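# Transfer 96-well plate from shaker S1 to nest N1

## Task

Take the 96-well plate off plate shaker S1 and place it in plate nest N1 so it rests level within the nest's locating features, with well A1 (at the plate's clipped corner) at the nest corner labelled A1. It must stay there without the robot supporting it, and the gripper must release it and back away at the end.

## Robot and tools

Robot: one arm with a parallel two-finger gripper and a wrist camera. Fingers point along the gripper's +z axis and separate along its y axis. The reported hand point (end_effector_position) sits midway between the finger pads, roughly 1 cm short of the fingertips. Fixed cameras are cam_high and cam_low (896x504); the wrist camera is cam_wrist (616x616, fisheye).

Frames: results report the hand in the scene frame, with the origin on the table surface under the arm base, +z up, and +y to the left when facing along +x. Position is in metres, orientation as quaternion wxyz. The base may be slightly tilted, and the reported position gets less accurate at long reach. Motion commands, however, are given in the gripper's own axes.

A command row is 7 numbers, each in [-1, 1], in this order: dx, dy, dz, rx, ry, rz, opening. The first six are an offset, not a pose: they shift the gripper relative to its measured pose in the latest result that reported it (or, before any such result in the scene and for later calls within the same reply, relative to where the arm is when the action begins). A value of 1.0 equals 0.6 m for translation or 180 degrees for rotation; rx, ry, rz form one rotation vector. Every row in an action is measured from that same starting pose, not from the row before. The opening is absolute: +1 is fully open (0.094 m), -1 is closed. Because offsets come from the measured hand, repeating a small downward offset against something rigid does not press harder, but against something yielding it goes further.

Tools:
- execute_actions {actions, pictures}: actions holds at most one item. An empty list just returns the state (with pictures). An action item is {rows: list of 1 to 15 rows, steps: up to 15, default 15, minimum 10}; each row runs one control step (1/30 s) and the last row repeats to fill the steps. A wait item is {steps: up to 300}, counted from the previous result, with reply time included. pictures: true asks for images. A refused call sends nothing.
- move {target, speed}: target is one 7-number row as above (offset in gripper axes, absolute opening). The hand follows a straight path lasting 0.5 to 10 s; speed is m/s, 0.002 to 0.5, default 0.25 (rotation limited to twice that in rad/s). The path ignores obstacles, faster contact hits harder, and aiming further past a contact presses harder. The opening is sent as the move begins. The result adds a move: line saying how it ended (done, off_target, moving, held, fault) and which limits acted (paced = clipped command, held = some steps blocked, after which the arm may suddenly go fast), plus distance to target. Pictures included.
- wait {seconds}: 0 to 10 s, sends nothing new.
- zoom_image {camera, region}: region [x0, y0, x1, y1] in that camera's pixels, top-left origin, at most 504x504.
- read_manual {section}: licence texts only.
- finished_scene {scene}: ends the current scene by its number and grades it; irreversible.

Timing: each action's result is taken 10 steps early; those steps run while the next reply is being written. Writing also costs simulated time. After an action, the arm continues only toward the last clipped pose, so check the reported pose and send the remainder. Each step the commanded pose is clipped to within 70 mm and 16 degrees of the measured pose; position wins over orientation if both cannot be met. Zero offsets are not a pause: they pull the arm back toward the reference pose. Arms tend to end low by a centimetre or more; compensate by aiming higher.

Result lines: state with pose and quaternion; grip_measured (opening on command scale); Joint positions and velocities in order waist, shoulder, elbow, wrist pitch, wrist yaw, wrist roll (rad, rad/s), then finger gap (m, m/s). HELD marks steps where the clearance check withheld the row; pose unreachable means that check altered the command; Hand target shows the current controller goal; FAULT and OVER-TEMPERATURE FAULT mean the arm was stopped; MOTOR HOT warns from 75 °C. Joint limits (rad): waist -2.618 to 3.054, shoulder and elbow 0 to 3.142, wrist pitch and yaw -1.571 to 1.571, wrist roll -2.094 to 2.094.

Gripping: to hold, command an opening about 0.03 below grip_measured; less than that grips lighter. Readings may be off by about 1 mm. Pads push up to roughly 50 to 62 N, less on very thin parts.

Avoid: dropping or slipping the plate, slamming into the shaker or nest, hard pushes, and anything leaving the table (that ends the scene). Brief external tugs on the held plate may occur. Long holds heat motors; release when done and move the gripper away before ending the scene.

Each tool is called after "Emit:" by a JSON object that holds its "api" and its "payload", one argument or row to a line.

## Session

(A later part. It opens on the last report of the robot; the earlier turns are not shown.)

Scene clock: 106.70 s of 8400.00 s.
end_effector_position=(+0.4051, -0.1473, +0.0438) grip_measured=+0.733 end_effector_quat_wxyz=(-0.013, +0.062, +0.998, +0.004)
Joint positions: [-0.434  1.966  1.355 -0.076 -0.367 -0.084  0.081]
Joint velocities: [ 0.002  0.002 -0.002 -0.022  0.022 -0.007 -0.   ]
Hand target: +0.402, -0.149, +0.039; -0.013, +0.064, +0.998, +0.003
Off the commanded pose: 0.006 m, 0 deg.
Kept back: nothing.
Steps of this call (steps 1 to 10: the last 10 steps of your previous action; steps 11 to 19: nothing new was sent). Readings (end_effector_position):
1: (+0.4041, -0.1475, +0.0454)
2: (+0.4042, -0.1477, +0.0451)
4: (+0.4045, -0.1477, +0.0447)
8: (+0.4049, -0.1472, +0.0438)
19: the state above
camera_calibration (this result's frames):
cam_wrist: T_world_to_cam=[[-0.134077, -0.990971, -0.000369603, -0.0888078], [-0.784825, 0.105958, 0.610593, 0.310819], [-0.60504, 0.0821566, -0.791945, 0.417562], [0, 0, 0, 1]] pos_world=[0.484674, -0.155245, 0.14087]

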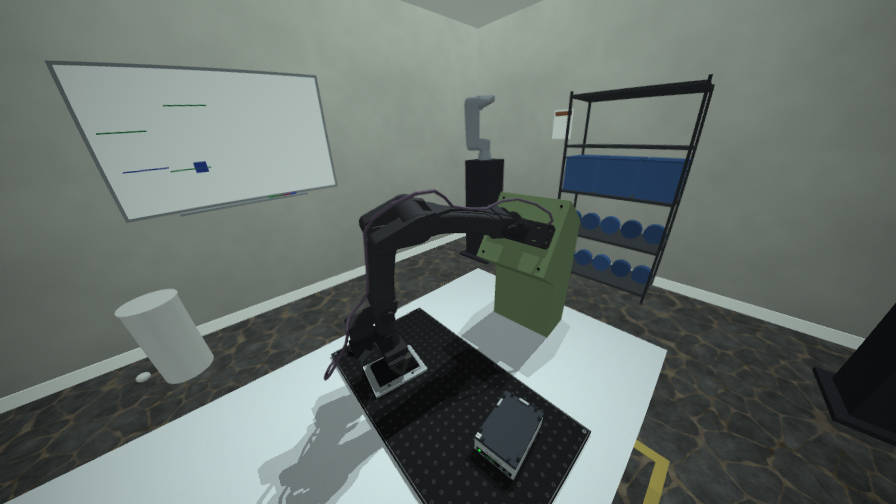

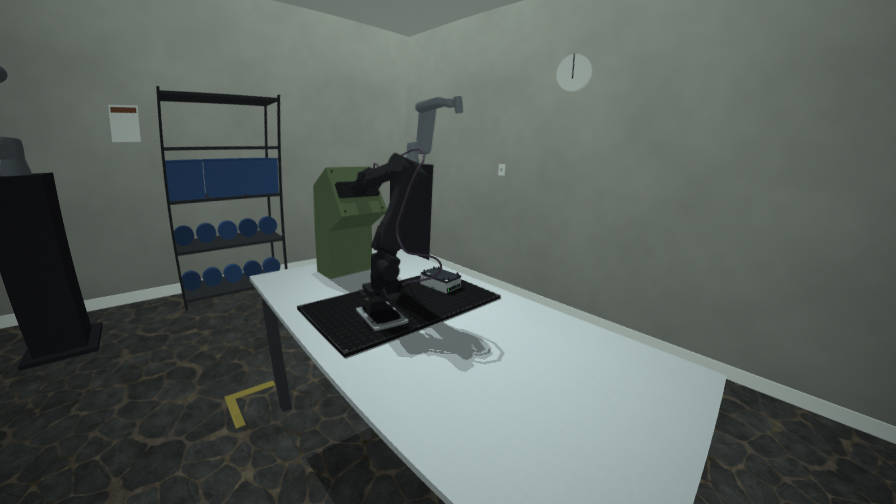

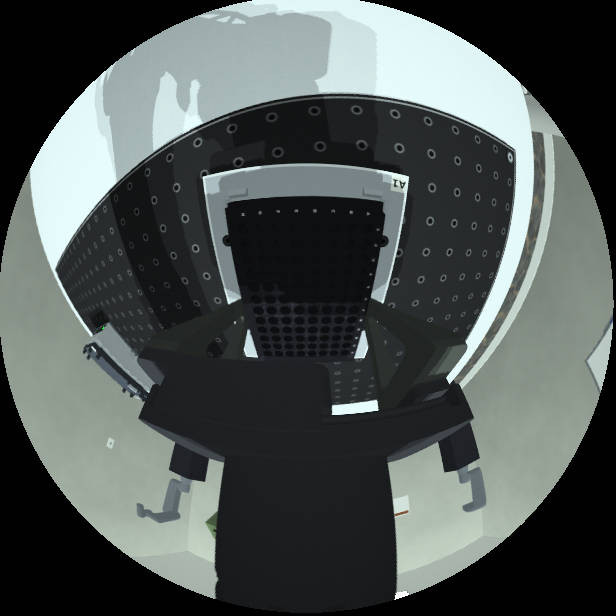

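Emit:
{"api": "execute_actions", "payload": {
  "actions": [
    {"rows": [[0.0053,-0.0021,0.009,0,0.0013,0,0.695],[0.0053,-0.0021,0.009,0,0.0013,0,0.695],[0.0034,-0.0022,0.0089,0,-0.0003,0,0.695],[0.0034,-0.0022,0.0089,0,-0.0003,0,0.695],[0.0014,-0.0024,0.0089,0,-0.0019,0,0.695]], "steps": 13}
  ],
  "pictures": false
}}

Emit:
{"api": "wait", "payload": {
  "seconds": 0.3
}}

Emit:
{"api": "zoom_image", "payload": {
  "camera": "cam_wrist",
  "region": [205, 160, 405, 260]
}}

Emit:
{"api": "zoom_image", "payload": {
  "camera": "cam_high",
  "region": [350, 330, 440, 405]
}}

Scene clock: 107.90 s of 8400.00 s.
end_effector_position=(+0.4051, -0.1473, +0.0438) grip_measured=+0.733 end_effector_quat_wxyz=(-0.013, +0.062, +0.998, +0.004)
Joint positions: [-0.434  1.966  1.355 -0.076 -0.367 -0.084  0.081]
Joint velocities: [-0.012  0.002 -0.002 -0.022  0.022 -0.007 -0.001]
Steps of this call (steps 1 to 33: nothing new was sent; steps 34 to 36: the first 3 steps of this action). Readings (end_effector_position):
34: (+0.4051, -0.1473, +0.0438)
35: (+0.4051, -0.1473, +0.0438)
36: the state above

Scene clock: 108.53 s of 8400.00 s.
end_effector_position=(+0.4052, -0.1473, +0.0438) grip_measured=+0.733 end_effector_quat_wxyz=(-0.012, +0.062, +0.998, +0.004)
Joint positions: [-0.434  1.966  1.355 -0.076 -0.367 -0.084  0.081]
Joint velocities: [-0.022  0.002  0.007 -0.007 -0.022  0.022 -0.   ]
Hand target: +0.404, -0.149, +0.039; -0.010, +0.062, +0.998, +0.003
Off the commanded pose: 0.006 m, 0 deg.
Kept back: nothing.
Steps of this call (steps 1 to 10: the last 10 steps of your previous action; steps 11 to 19: nothing new was sent). Readings (end_effector_position):
1: (+0.4051, -0.1473, +0.0438)
2: (+0.4052, -0.1473, +0.0438)
4: (+0.4052, -0.1473, +0.0438)
8: (+0.4052, -0.1473, +0.0438)
19: the state above
camera_calibration (this result's frames):
cam_wrist: T_world_to_cam=[[-0.133943, -0.990989, -0.000346919, -0.0888726], [-0.785052, 0.105894, 0.610311, 0.310987], [-0.604774, 0.082019, -0.792162, 0.417497], [0, 0, 0, 1]] pos_world=[0.484729, -0.155246, 0.140895]

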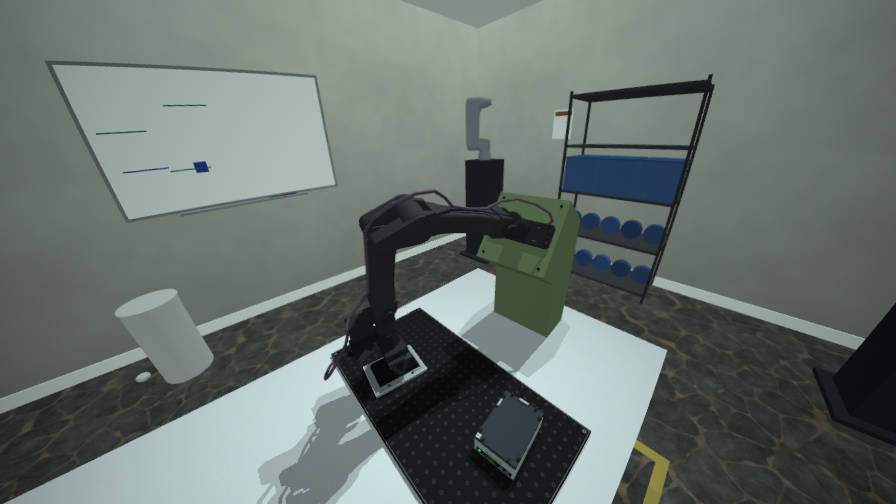

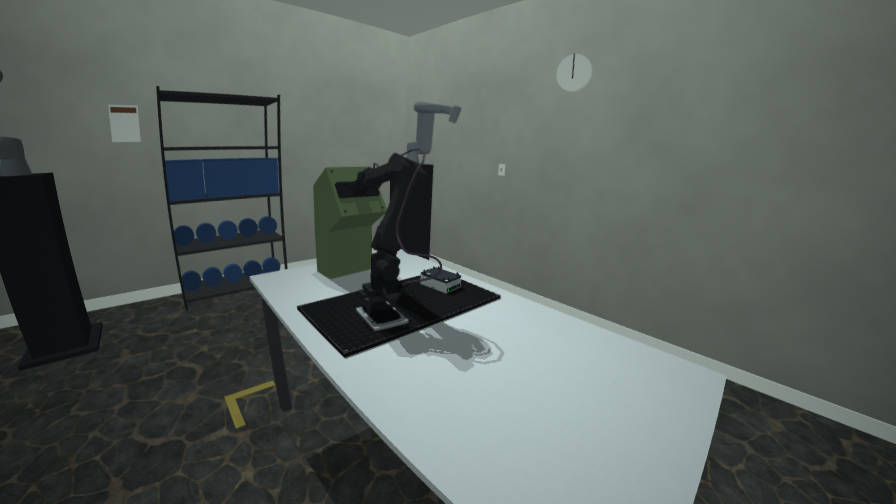

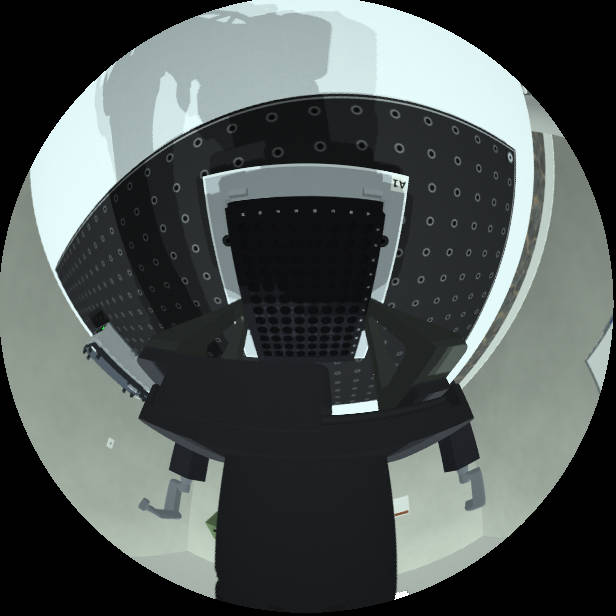

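Region (205, 160, 405, 260) of cam_wrist's 616x616 image, scaled by 2.520, with more detail than that image has.

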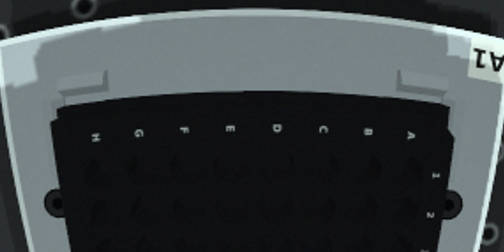

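Region (350, 330, 440, 405) of cam_high's 896x504 image, scaled by 5.600, with more detail than that image has.

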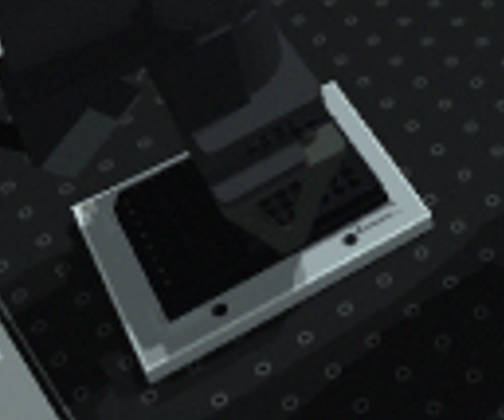

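Emit:
{"api": "execute_actions", "payload": {
  "actions": [
    {"rows": [[-0.004,-0.0028,0.0047,0,-0.005,0,0.695],[-0.006,-0.003,0.0047,0,-0.007,0,0.695],[-0.008,-0.0031,0.0047,0,-0.0085,0,0.695],[-0.0101,-0.0032,0.0047,0,-0.0102,0,0.695]], "steps": 13}
  ],
  "pictures": false
}}

Emit:
{"api": "wait", "payload": {
  "seconds": 0.3
}}

Emit:
{"api": "zoom_image", "payload": {
  "camera": "cam_wrist",
  "region": [205, 160, 405, 260]
}}

Emit:
{"api": "zoom_image", "payload": {
  "camera": "cam_high",
  "region": [350, 330, 440, 405]
}}

Scene clock: 109.80 s of 8400.00 s.
end_effector_position=(+0.4054, -0.1473, +0.0438) grip_measured=+0.733 end_effector_quat_wxyz=(-0.012, +0.062, +0.998, +0.004)
Joint positions: [-0.434  1.966  1.355 -0.075 -0.367 -0.083  0.081]
Joint velocities: [-0.002 -0.012  0.007  0.037  0.022  0.081  0.   ]
Steps of this call (steps 1 to 35: nothing new was sent; steps 36 to 38: the first 3 steps of this action). Readings (end_effector_position):
36: (+0.4052, -0.1473, +0.0438)
37: (+0.4053, -0.1473, +0.0438)
38: the state above

Scene clock: 110.43 s of 8400.00 s.
end_effector_position=(+0.4073, -0.1473, +0.0437) grip_measured=+0.733 end_effector_quat_wxyz=(-0.008, +0.063, +0.998, +0.004)
Joint positions: [-0.434  1.966  1.355 -0.067 -0.37  -0.079  0.081]
Joint velocities: [-0.017  0.007 -0.007  0.007 -0.022  0.007 -0.   ]
Hand target: +0.411, -0.150, +0.041; +0.003, +0.062, +0.998, +0.003
Off the commanded pose: 0.005 m, 1 deg.
Kept back: nothing.
Steps of this call (steps 1 to 10: the last 10 steps of your previous action; steps 11 to 19: nothing new was sent). Readings (end_effector_position):
1: (+0.4057, -0.1473, +0.0438)
2: (+0.4061, -0.1473, +0.0438)
4: (+0.4068, -0.1473, +0.0437)
8: (+0.4073, -0.1473, +0.0437)
19: the state above
camera_calibration (this result's frames):
cam_wrist: T_world_to_cam=[[-0.136187, -0.99068, -0.00238467, -0.0874991], [-0.789993, 0.107145, 0.603681, 0.315168], [-0.5978, 0.0840972, -0.797222, 0.416433], [0, 0, 0, 1]] pos_world=[0.486008, -0.155473, 0.14152]

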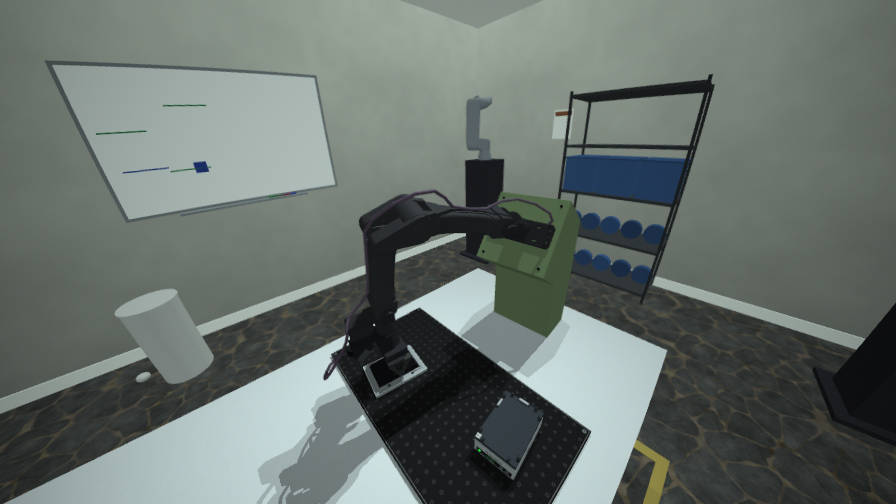

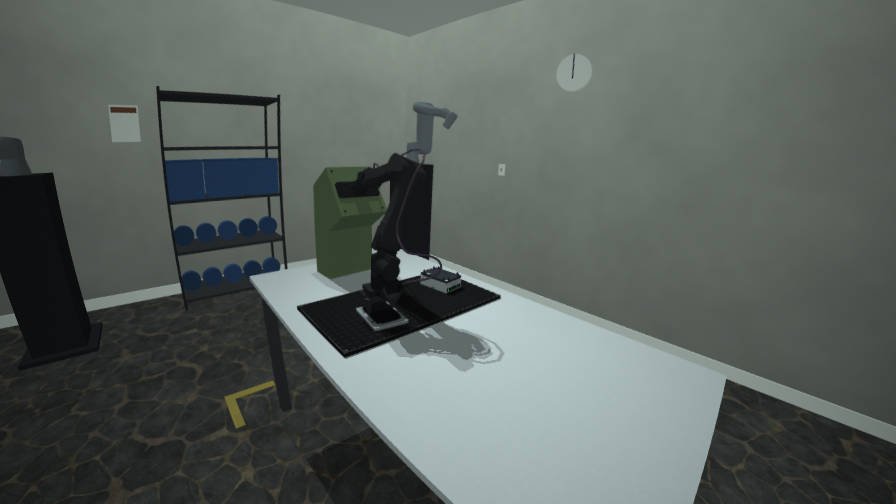

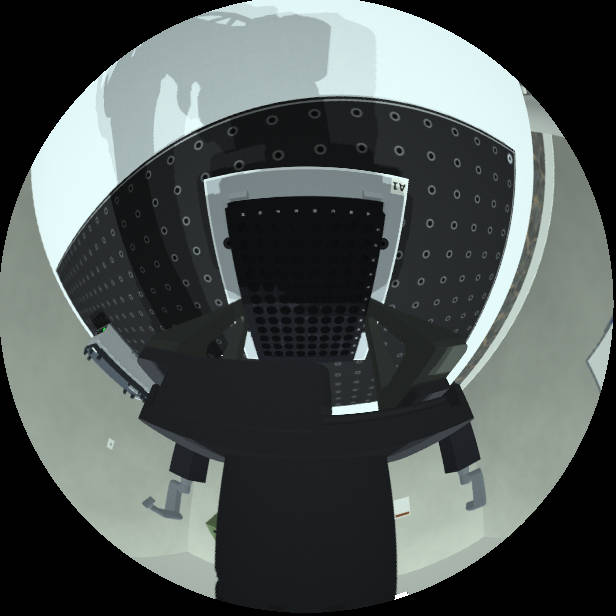

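Region (205, 160, 405, 260) of cam_wrist's 616x616 image, scaled by 2.520, with more detail than that image has.

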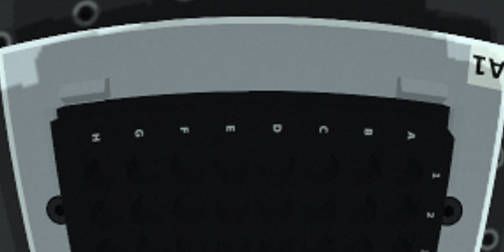

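Region (350, 330, 440, 405) of cam_high's 896x504 image, scaled by 5.600, with more detail than that image has.

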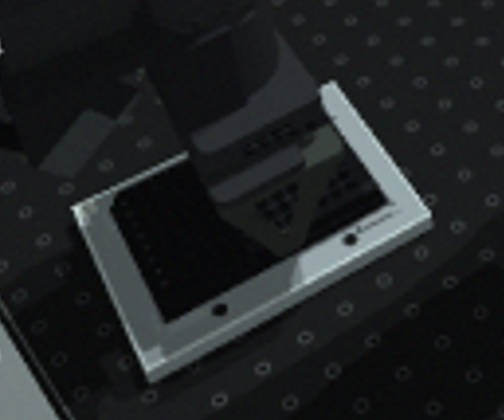

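Emit:
{"api": "execute_actions", "payload": {
  "actions": [
    {"rows": [[-0.003,-0.0026,0.008,0,-0.0065,0,0.695],[-0.001,-0.0025,0.010,0,-0.0055,0,0.695],[0.0005,-0.0024,0.012,0,-0.0045,0,0.695],[0.0018,-0.0024,0.014,0,-0.0035,0,0.695]], "steps": 13}
  ],
  "pictures": false
}}

Emit:
{"api": "wait", "payload": {
  "seconds": 0.3
}}

Emit:
{"api": "zoom_image", "payload": {
  "camera": "cam_wrist",
  "region": [205, 160, 405, 260]
}}

Emit:
{"api": "zoom_image", "payload": {
  "camera": "cam_high",
  "region": [350, 330, 440, 405]
}}

Scene clock: 111.53 s of 8400.00 s.
end_effector_position=(+0.4069, -0.1474, +0.0429) grip_measured=+0.733 end_effector_quat_wxyz=(-0.008, +0.063, +0.998, +0.005)
Joint positions: [-0.434  1.968  1.355 -0.064 -0.37  -0.078  0.081]
Joint velocities: [-0.002  0.012 -0.002  0.081 -0.007  0.007  0.   ]
Steps of this call (steps 1 to 30: nothing new was sent; steps 31 to 33: the first 3 steps of this action). Readings (end_effector_position):
31: (+0.4074, -0.1473, +0.0437)
32: (+0.4071, -0.1473, +0.0434)
33: the state above

Scene clock: 112.17 s of 8400.00 s.
end_effector_position=(+0.4067, -0.1472, +0.0427) grip_measured=+0.733 end_effector_quat_wxyz=(-0.008, +0.063, +0.998, +0.005)
Joint positions: [-0.433  1.969  1.355 -0.064 -0.37  -0.078  0.081]
Joint velocities: [-0.022 -0.002 -0.007  0.066  0.007 -0.007  0.   ]
Hand target: +0.406, -0.148, +0.036; -0.003, +0.063, +0.998, +0.004
Off the commanded pose: 0.008 m, 1 deg.
Kept back: nothing.
Steps of this call (steps 1 to 10: the last 10 steps of your previous action; steps 11 to 19: nothing new was sent). Readings (end_effector_position):
1: (+0.4067, -0.1472, +0.0427)
2: (+0.4067, -0.1472, +0.0427)
4: (+0.4067, -0.1472, +0.0427)
8: (+0.4067, -0.1472, +0.0427)
19: the state above
camera_calibration (this result's frames):
cam_wrist: T_world_to_cam=[[-0.137117, -0.990549, -0.00343261, -0.0870438], [-0.789965, 0.107259, 0.603697, 0.315334], [-0.597623, 0.0854886, -0.797206, 0.415452], [0, 0, 0, 1]] pos_world=[0.485452, -0.15556, 0.140536]

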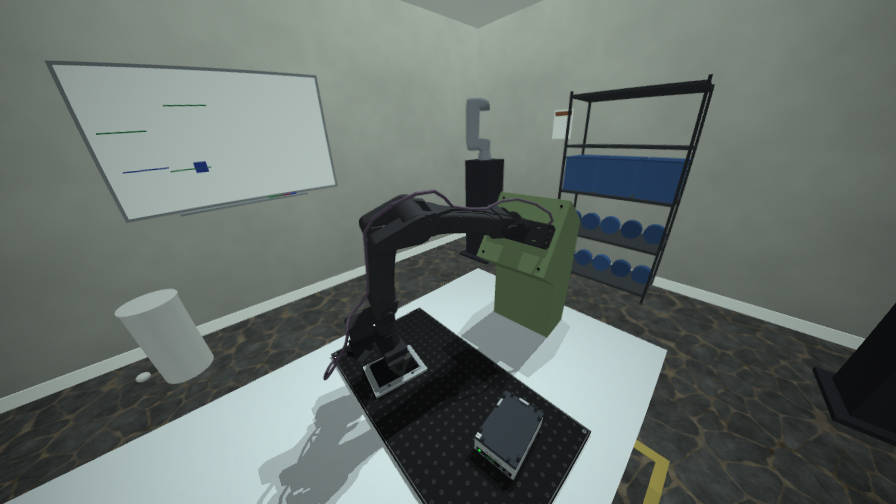

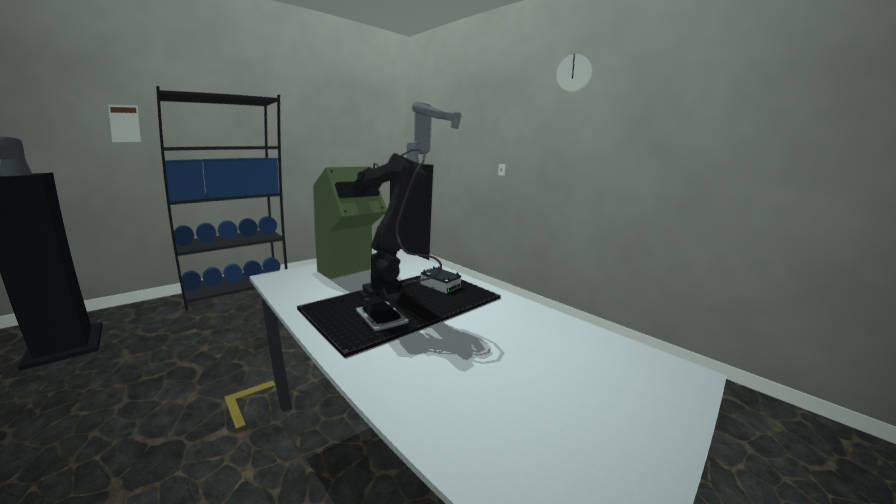

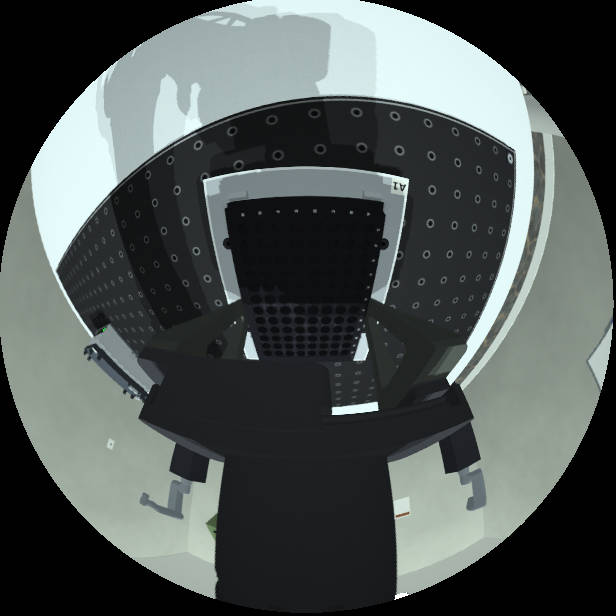

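Region (205, 160, 405, 260) of cam_wrist's 616x616 image, scaled by 2.520, with more detail than that image has.

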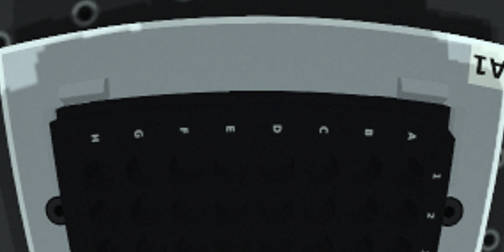

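Region (350, 330, 440, 405) of cam_high's 896x504 image, scaled by 5.600, with more detail than that image has.

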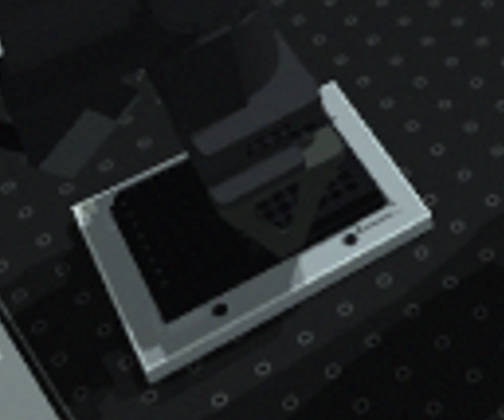

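Emit:
{"api": "zoom_image", "payload": {
  "camera": "cam_high",
  "region": [395, 345, 435, 385]
}}

Emit:
{"api": "zoom_image", "payload": {
  "camera": "cam_low",
  "region": [350, 298, 415, 335]
}}

Emit:
{"api": "zoom_image", "payload": {
  "camera": "cam_high",
  "region": [358, 355, 403, 400]
}}

Region (395, 345, 435, 385) of cam_high's 896x504 image, scaled by 12.600, with more detail than that image has.

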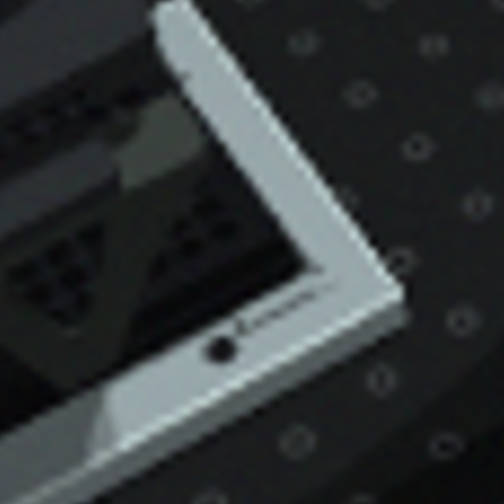

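Region (350, 298, 415, 335) of cam_low's 896x504 image, scaled by 7.754, with more detail than that image has; it fills the top 287 rows of this view, and the rest is white.

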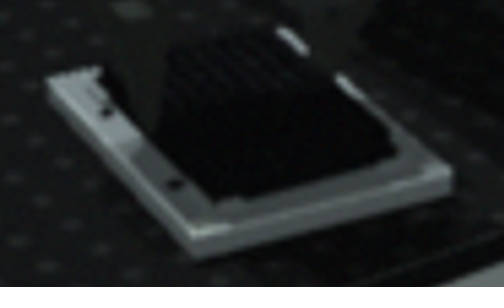

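Region (358, 355, 403, 400) of cam_high's 896x504 image, scaled by 11.200, with more detail than that image has.

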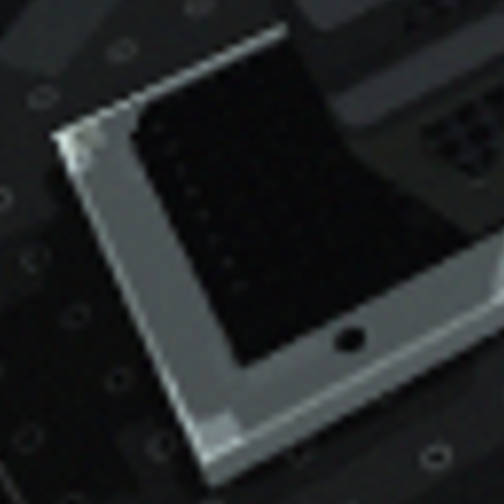

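Emit:
{"api": "execute_actions", "payload": {
  "actions": [
    {"rows": [[0,-0.002,-0.003,0,0,0,0.695],[0,-0.002,-0.003,0,0,0,0.695],[0,-0.002,-0.003,0,0,0,0.695],[0,-0.002,-0.003,0,0,0,0.75],[0,-0.002,-0.003,0,0,0,0.8],[0,-0.002,-0.003,0,0,0,0.87],[0,-0.002,-0.003,0,0,0,0.94],[0,-0.002,-0.003,0,0,0,1.0]], "steps": 15}
  ],
  "pictures": false
}}

Emit:
{"api": "wait", "payload": {
  "seconds": 0.3
}}

Emit:
{"api": "zoom_image", "payload": {
  "camera": "cam_wrist",
  "region": [195, 160, 415, 380]
}}

Emit:
{"api": "zoom_image", "payload": {
  "camera": "cam_high",
  "region": [350, 330, 440, 405]
}}

Scene clock: 114.97 s of 8400.00 s.
end_effector_position=(+0.4065, -0.1470, +0.0427) grip_measured=+0.786 end_effector_quat_wxyz=(-0.009, +0.064, +0.998, +0.005)
Joint positions: [-0.433  1.969  1.355 -0.065 -0.371 -0.078  0.084]
Joint velocities: [ 0.012 -0.002 -0.012 -0.007  0.037  0.051  0.032]
Steps of this call (steps 1 to 79: nothing new was sent; steps 80 to 84: the first 5 steps of this action). Readings (end_effector_position):
80: (+0.4065, -0.1471, +0.0427)
81: (+0.4065, -0.1471, +0.0427)
83: (+0.4065, -0.1470, +0.0427)
84: the state above

Scene clock: 115.60 s of 8400.00 s.
end_effector_position=(+0.4064, -0.1470, +0.0428) grip_measured=+1.000 end_effector_quat_wxyz=(-0.009, +0.064, +0.998, +0.005)
Joint positions: [-0.433  1.969  1.355 -0.066 -0.371 -0.078  0.094]
Joint velocities: [-0.002  0.002 -0.007 -0.007 -0.007  0.051  0.   ]
Hand target: +0.407, -0.148, +0.045; -0.008, +0.063, +0.998, +0.005
Off the commanded pose: 0.002 m, 0 deg.
Kept back: nothing.
Steps of this call (steps 1 to 10: the last 10 steps of your previous action; steps 11 to 19: nothing new was sent). Readings (end_effector_position):
1: (+0.4065, -0.1470, +0.0427)
2: (+0.4065, -0.1470, +0.0427)
4: (+0.4064, -0.1470, +0.0428)
8: (+0.4064, -0.1470, +0.0428)
19: the state above
camera_calibration (this result's frames):
cam_wrist: T_world_to_cam=[[-0.137665, -0.990471, -0.00389869, -0.0866972], [-0.789108, 0.107297, 0.60481, 0.314656], [-0.598629, 0.0863379, -0.79636, 0.41574], [0, 0, 0, 1]] pos_world=[0.485237, -0.155527, 0.140434]

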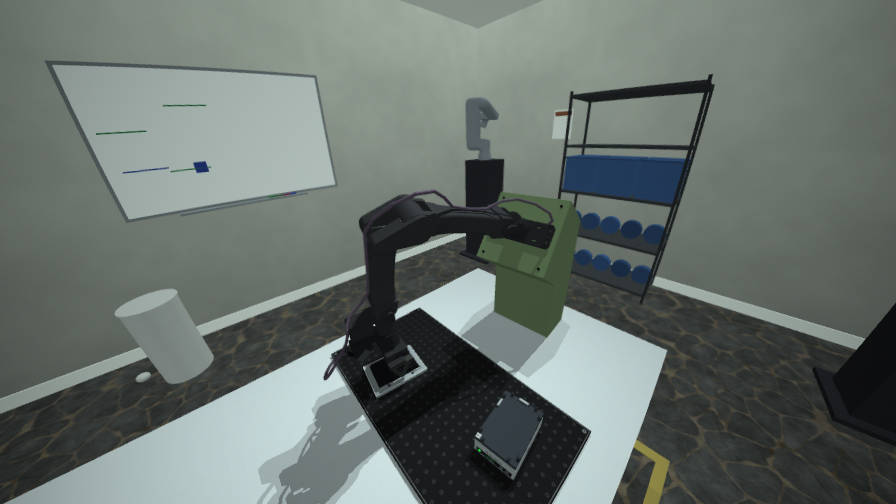

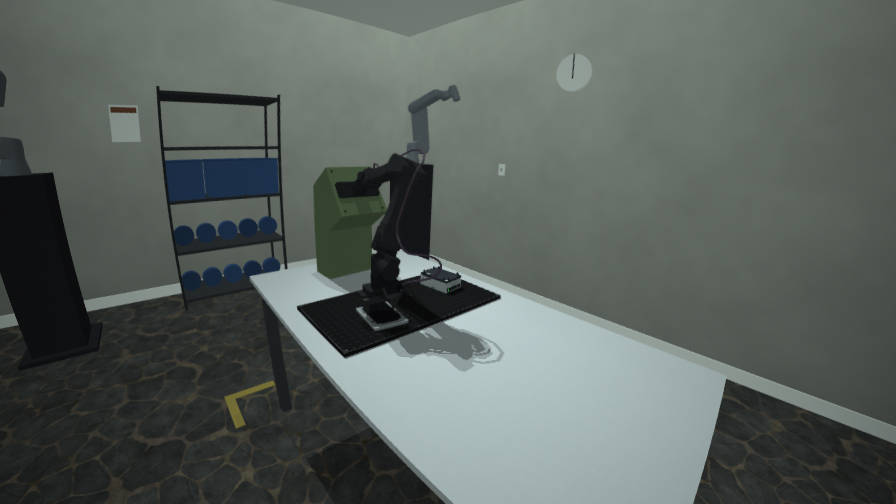

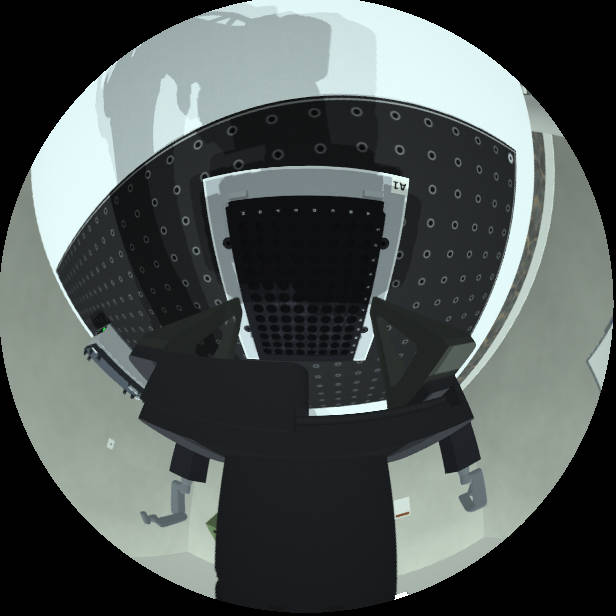

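Region (195, 160, 415, 380) of cam_wrist's 616x616 image, scaled by 2.291, with more detail than that image has.

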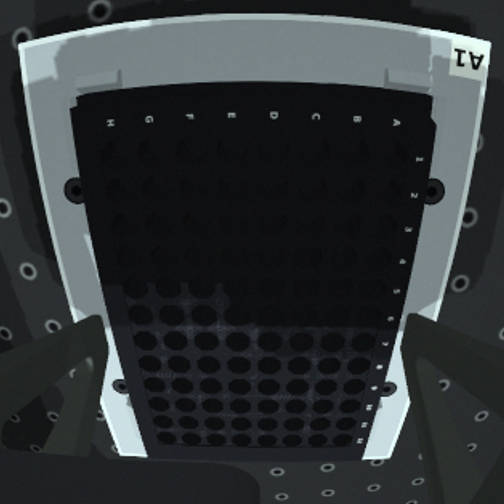

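Region (350, 330, 440, 405) of cam_high's 896x504 image, scaled by 5.600, with more detail than that image has.

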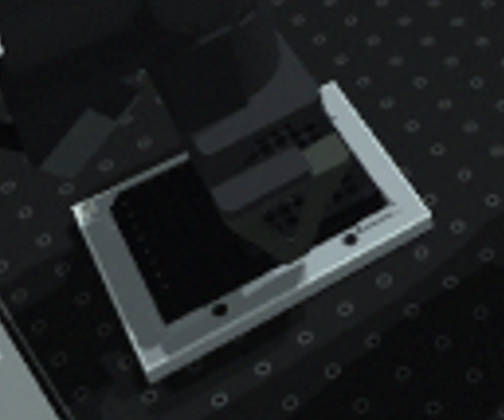

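Emit:
{"api": "move", "payload": {
  "target": [0,0,-0.14,0,0,0,1.0],
  "speed": 0.12
}}

Emit:
{"api": "zoom_image", "payload": {
  "camera": "cam_wrist",
  "region": [200, 170, 420, 390]
}}

Emit:
{"api": "zoom_image", "payload": {
  "camera": "cam_high",
  "region": [350, 330, 440, 405]
}}

Emit:
{"api": "zoom_image", "payload": {
  "camera": "cam_low",
  "region": [345, 290, 420, 340]
}}

Scene clock: 117.40 s of 8400.00 s.
end_effector_position=(+0.4203, -0.1456, +0.1245) grip_measured=+1.000 end_effector_quat_wxyz=(+0.002, +0.059, +0.998, +0.004)
Joint positions: [-0.504  1.707  1.247 -0.214 -0.427 -0.127  0.094]
Joint velocities: [-0.007 -0.012  0.017 -0.11  -0.051 -0.051  0.   ]
Hand target: +0.409, -0.148, +0.127; -0.009, +0.063, +0.998, +0.005
Off the commanded pose: 0.013 m, 1 deg.
Kept back: nothing.
move: off_target
camera_calibration (this result's frames):
cam_wrist: T_world_to_cam=[[-0.128173, -0.991747, -0.00312922, -0.0873519], [-0.802786, 0.101898, 0.587496, 0.283166], [-0.582328, 0.0778134, -0.809221, 0.48254], [0, 0, 0, 1]] pos_world=[0.497123, -0.153033, 0.22385]

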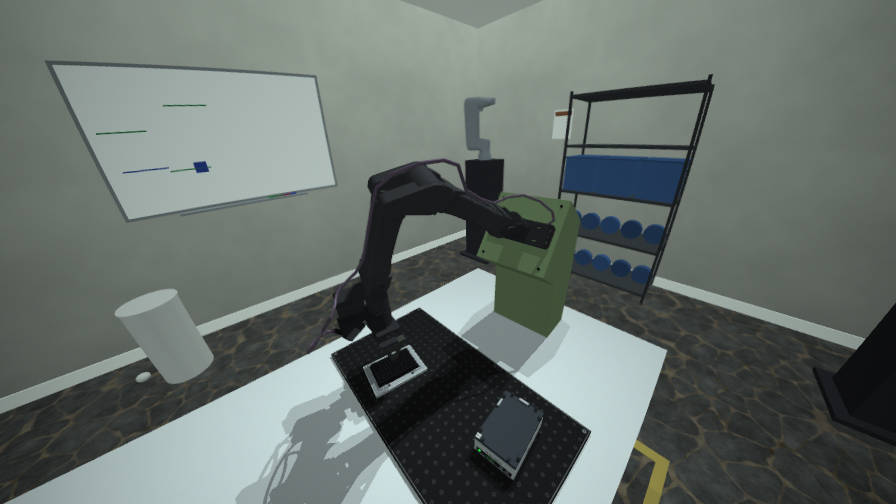

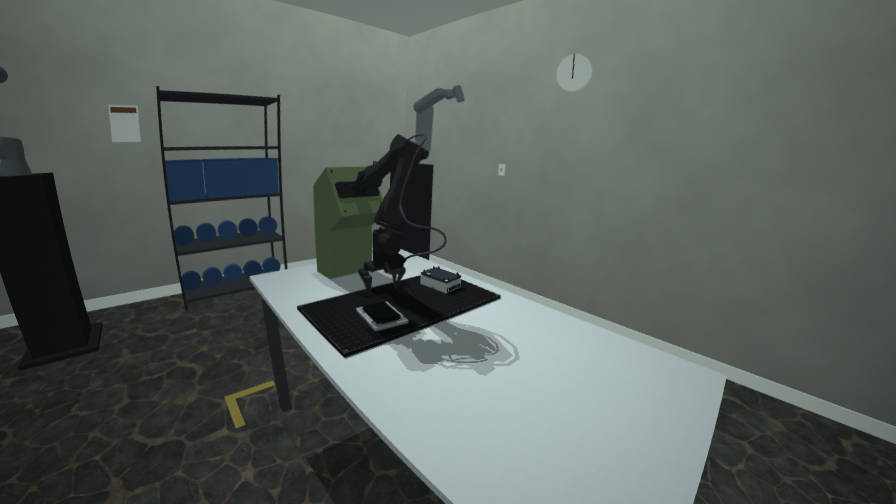

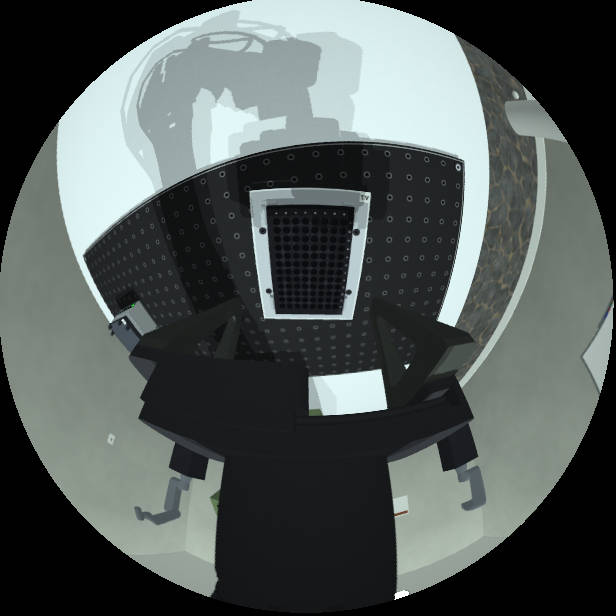

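Region (200, 170, 420, 390) of cam_wrist's 616x616 image, scaled by 2.291, with more detail than that image has.

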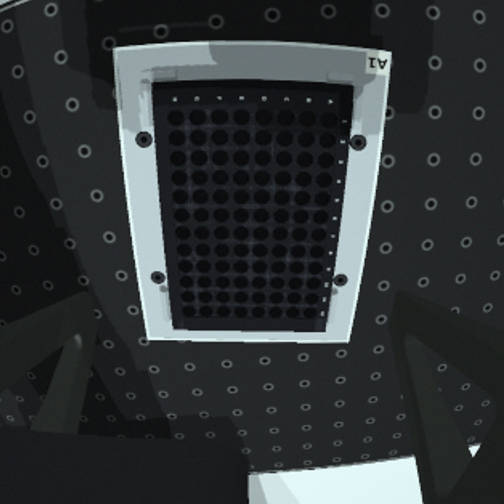

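Region (350, 330, 440, 405) of cam_high's 896x504 image, scaled by 5.600, with more detail than that image has.

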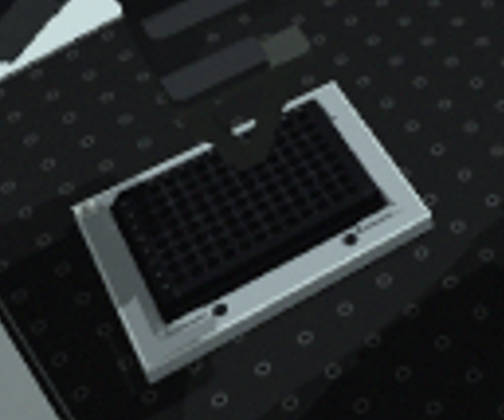

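Region (345, 290, 420, 340) of cam_low's 896x504 image, scaled by 6.720, with more detail than that image has.

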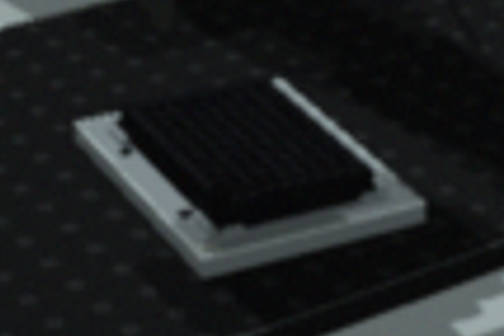

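Emit:
{"api": "zoom_image", "payload": {
  "camera": "cam_high",
  "region": [390, 340, 435, 385]
}}

Emit:
{"api": "zoom_image", "payload": {
  "camera": "cam_wrist",
  "region": [250, 270, 370, 330]
}}

Region (390, 340, 435, 385) of cam_high's 896x504 image, scaled by 11.200, with more detail than that image has.

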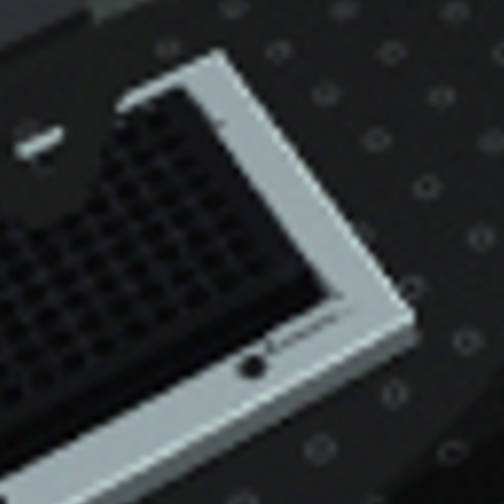

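Region (250, 270, 370, 330) of cam_wrist's 616x616 image, scaled by 4.200, with more detail than that image has.

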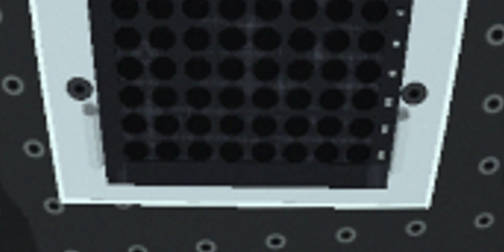

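Emit:
{"api": "finished_scene", "payload": {
  "scene": 1
}}

The scene is finished: the task was done.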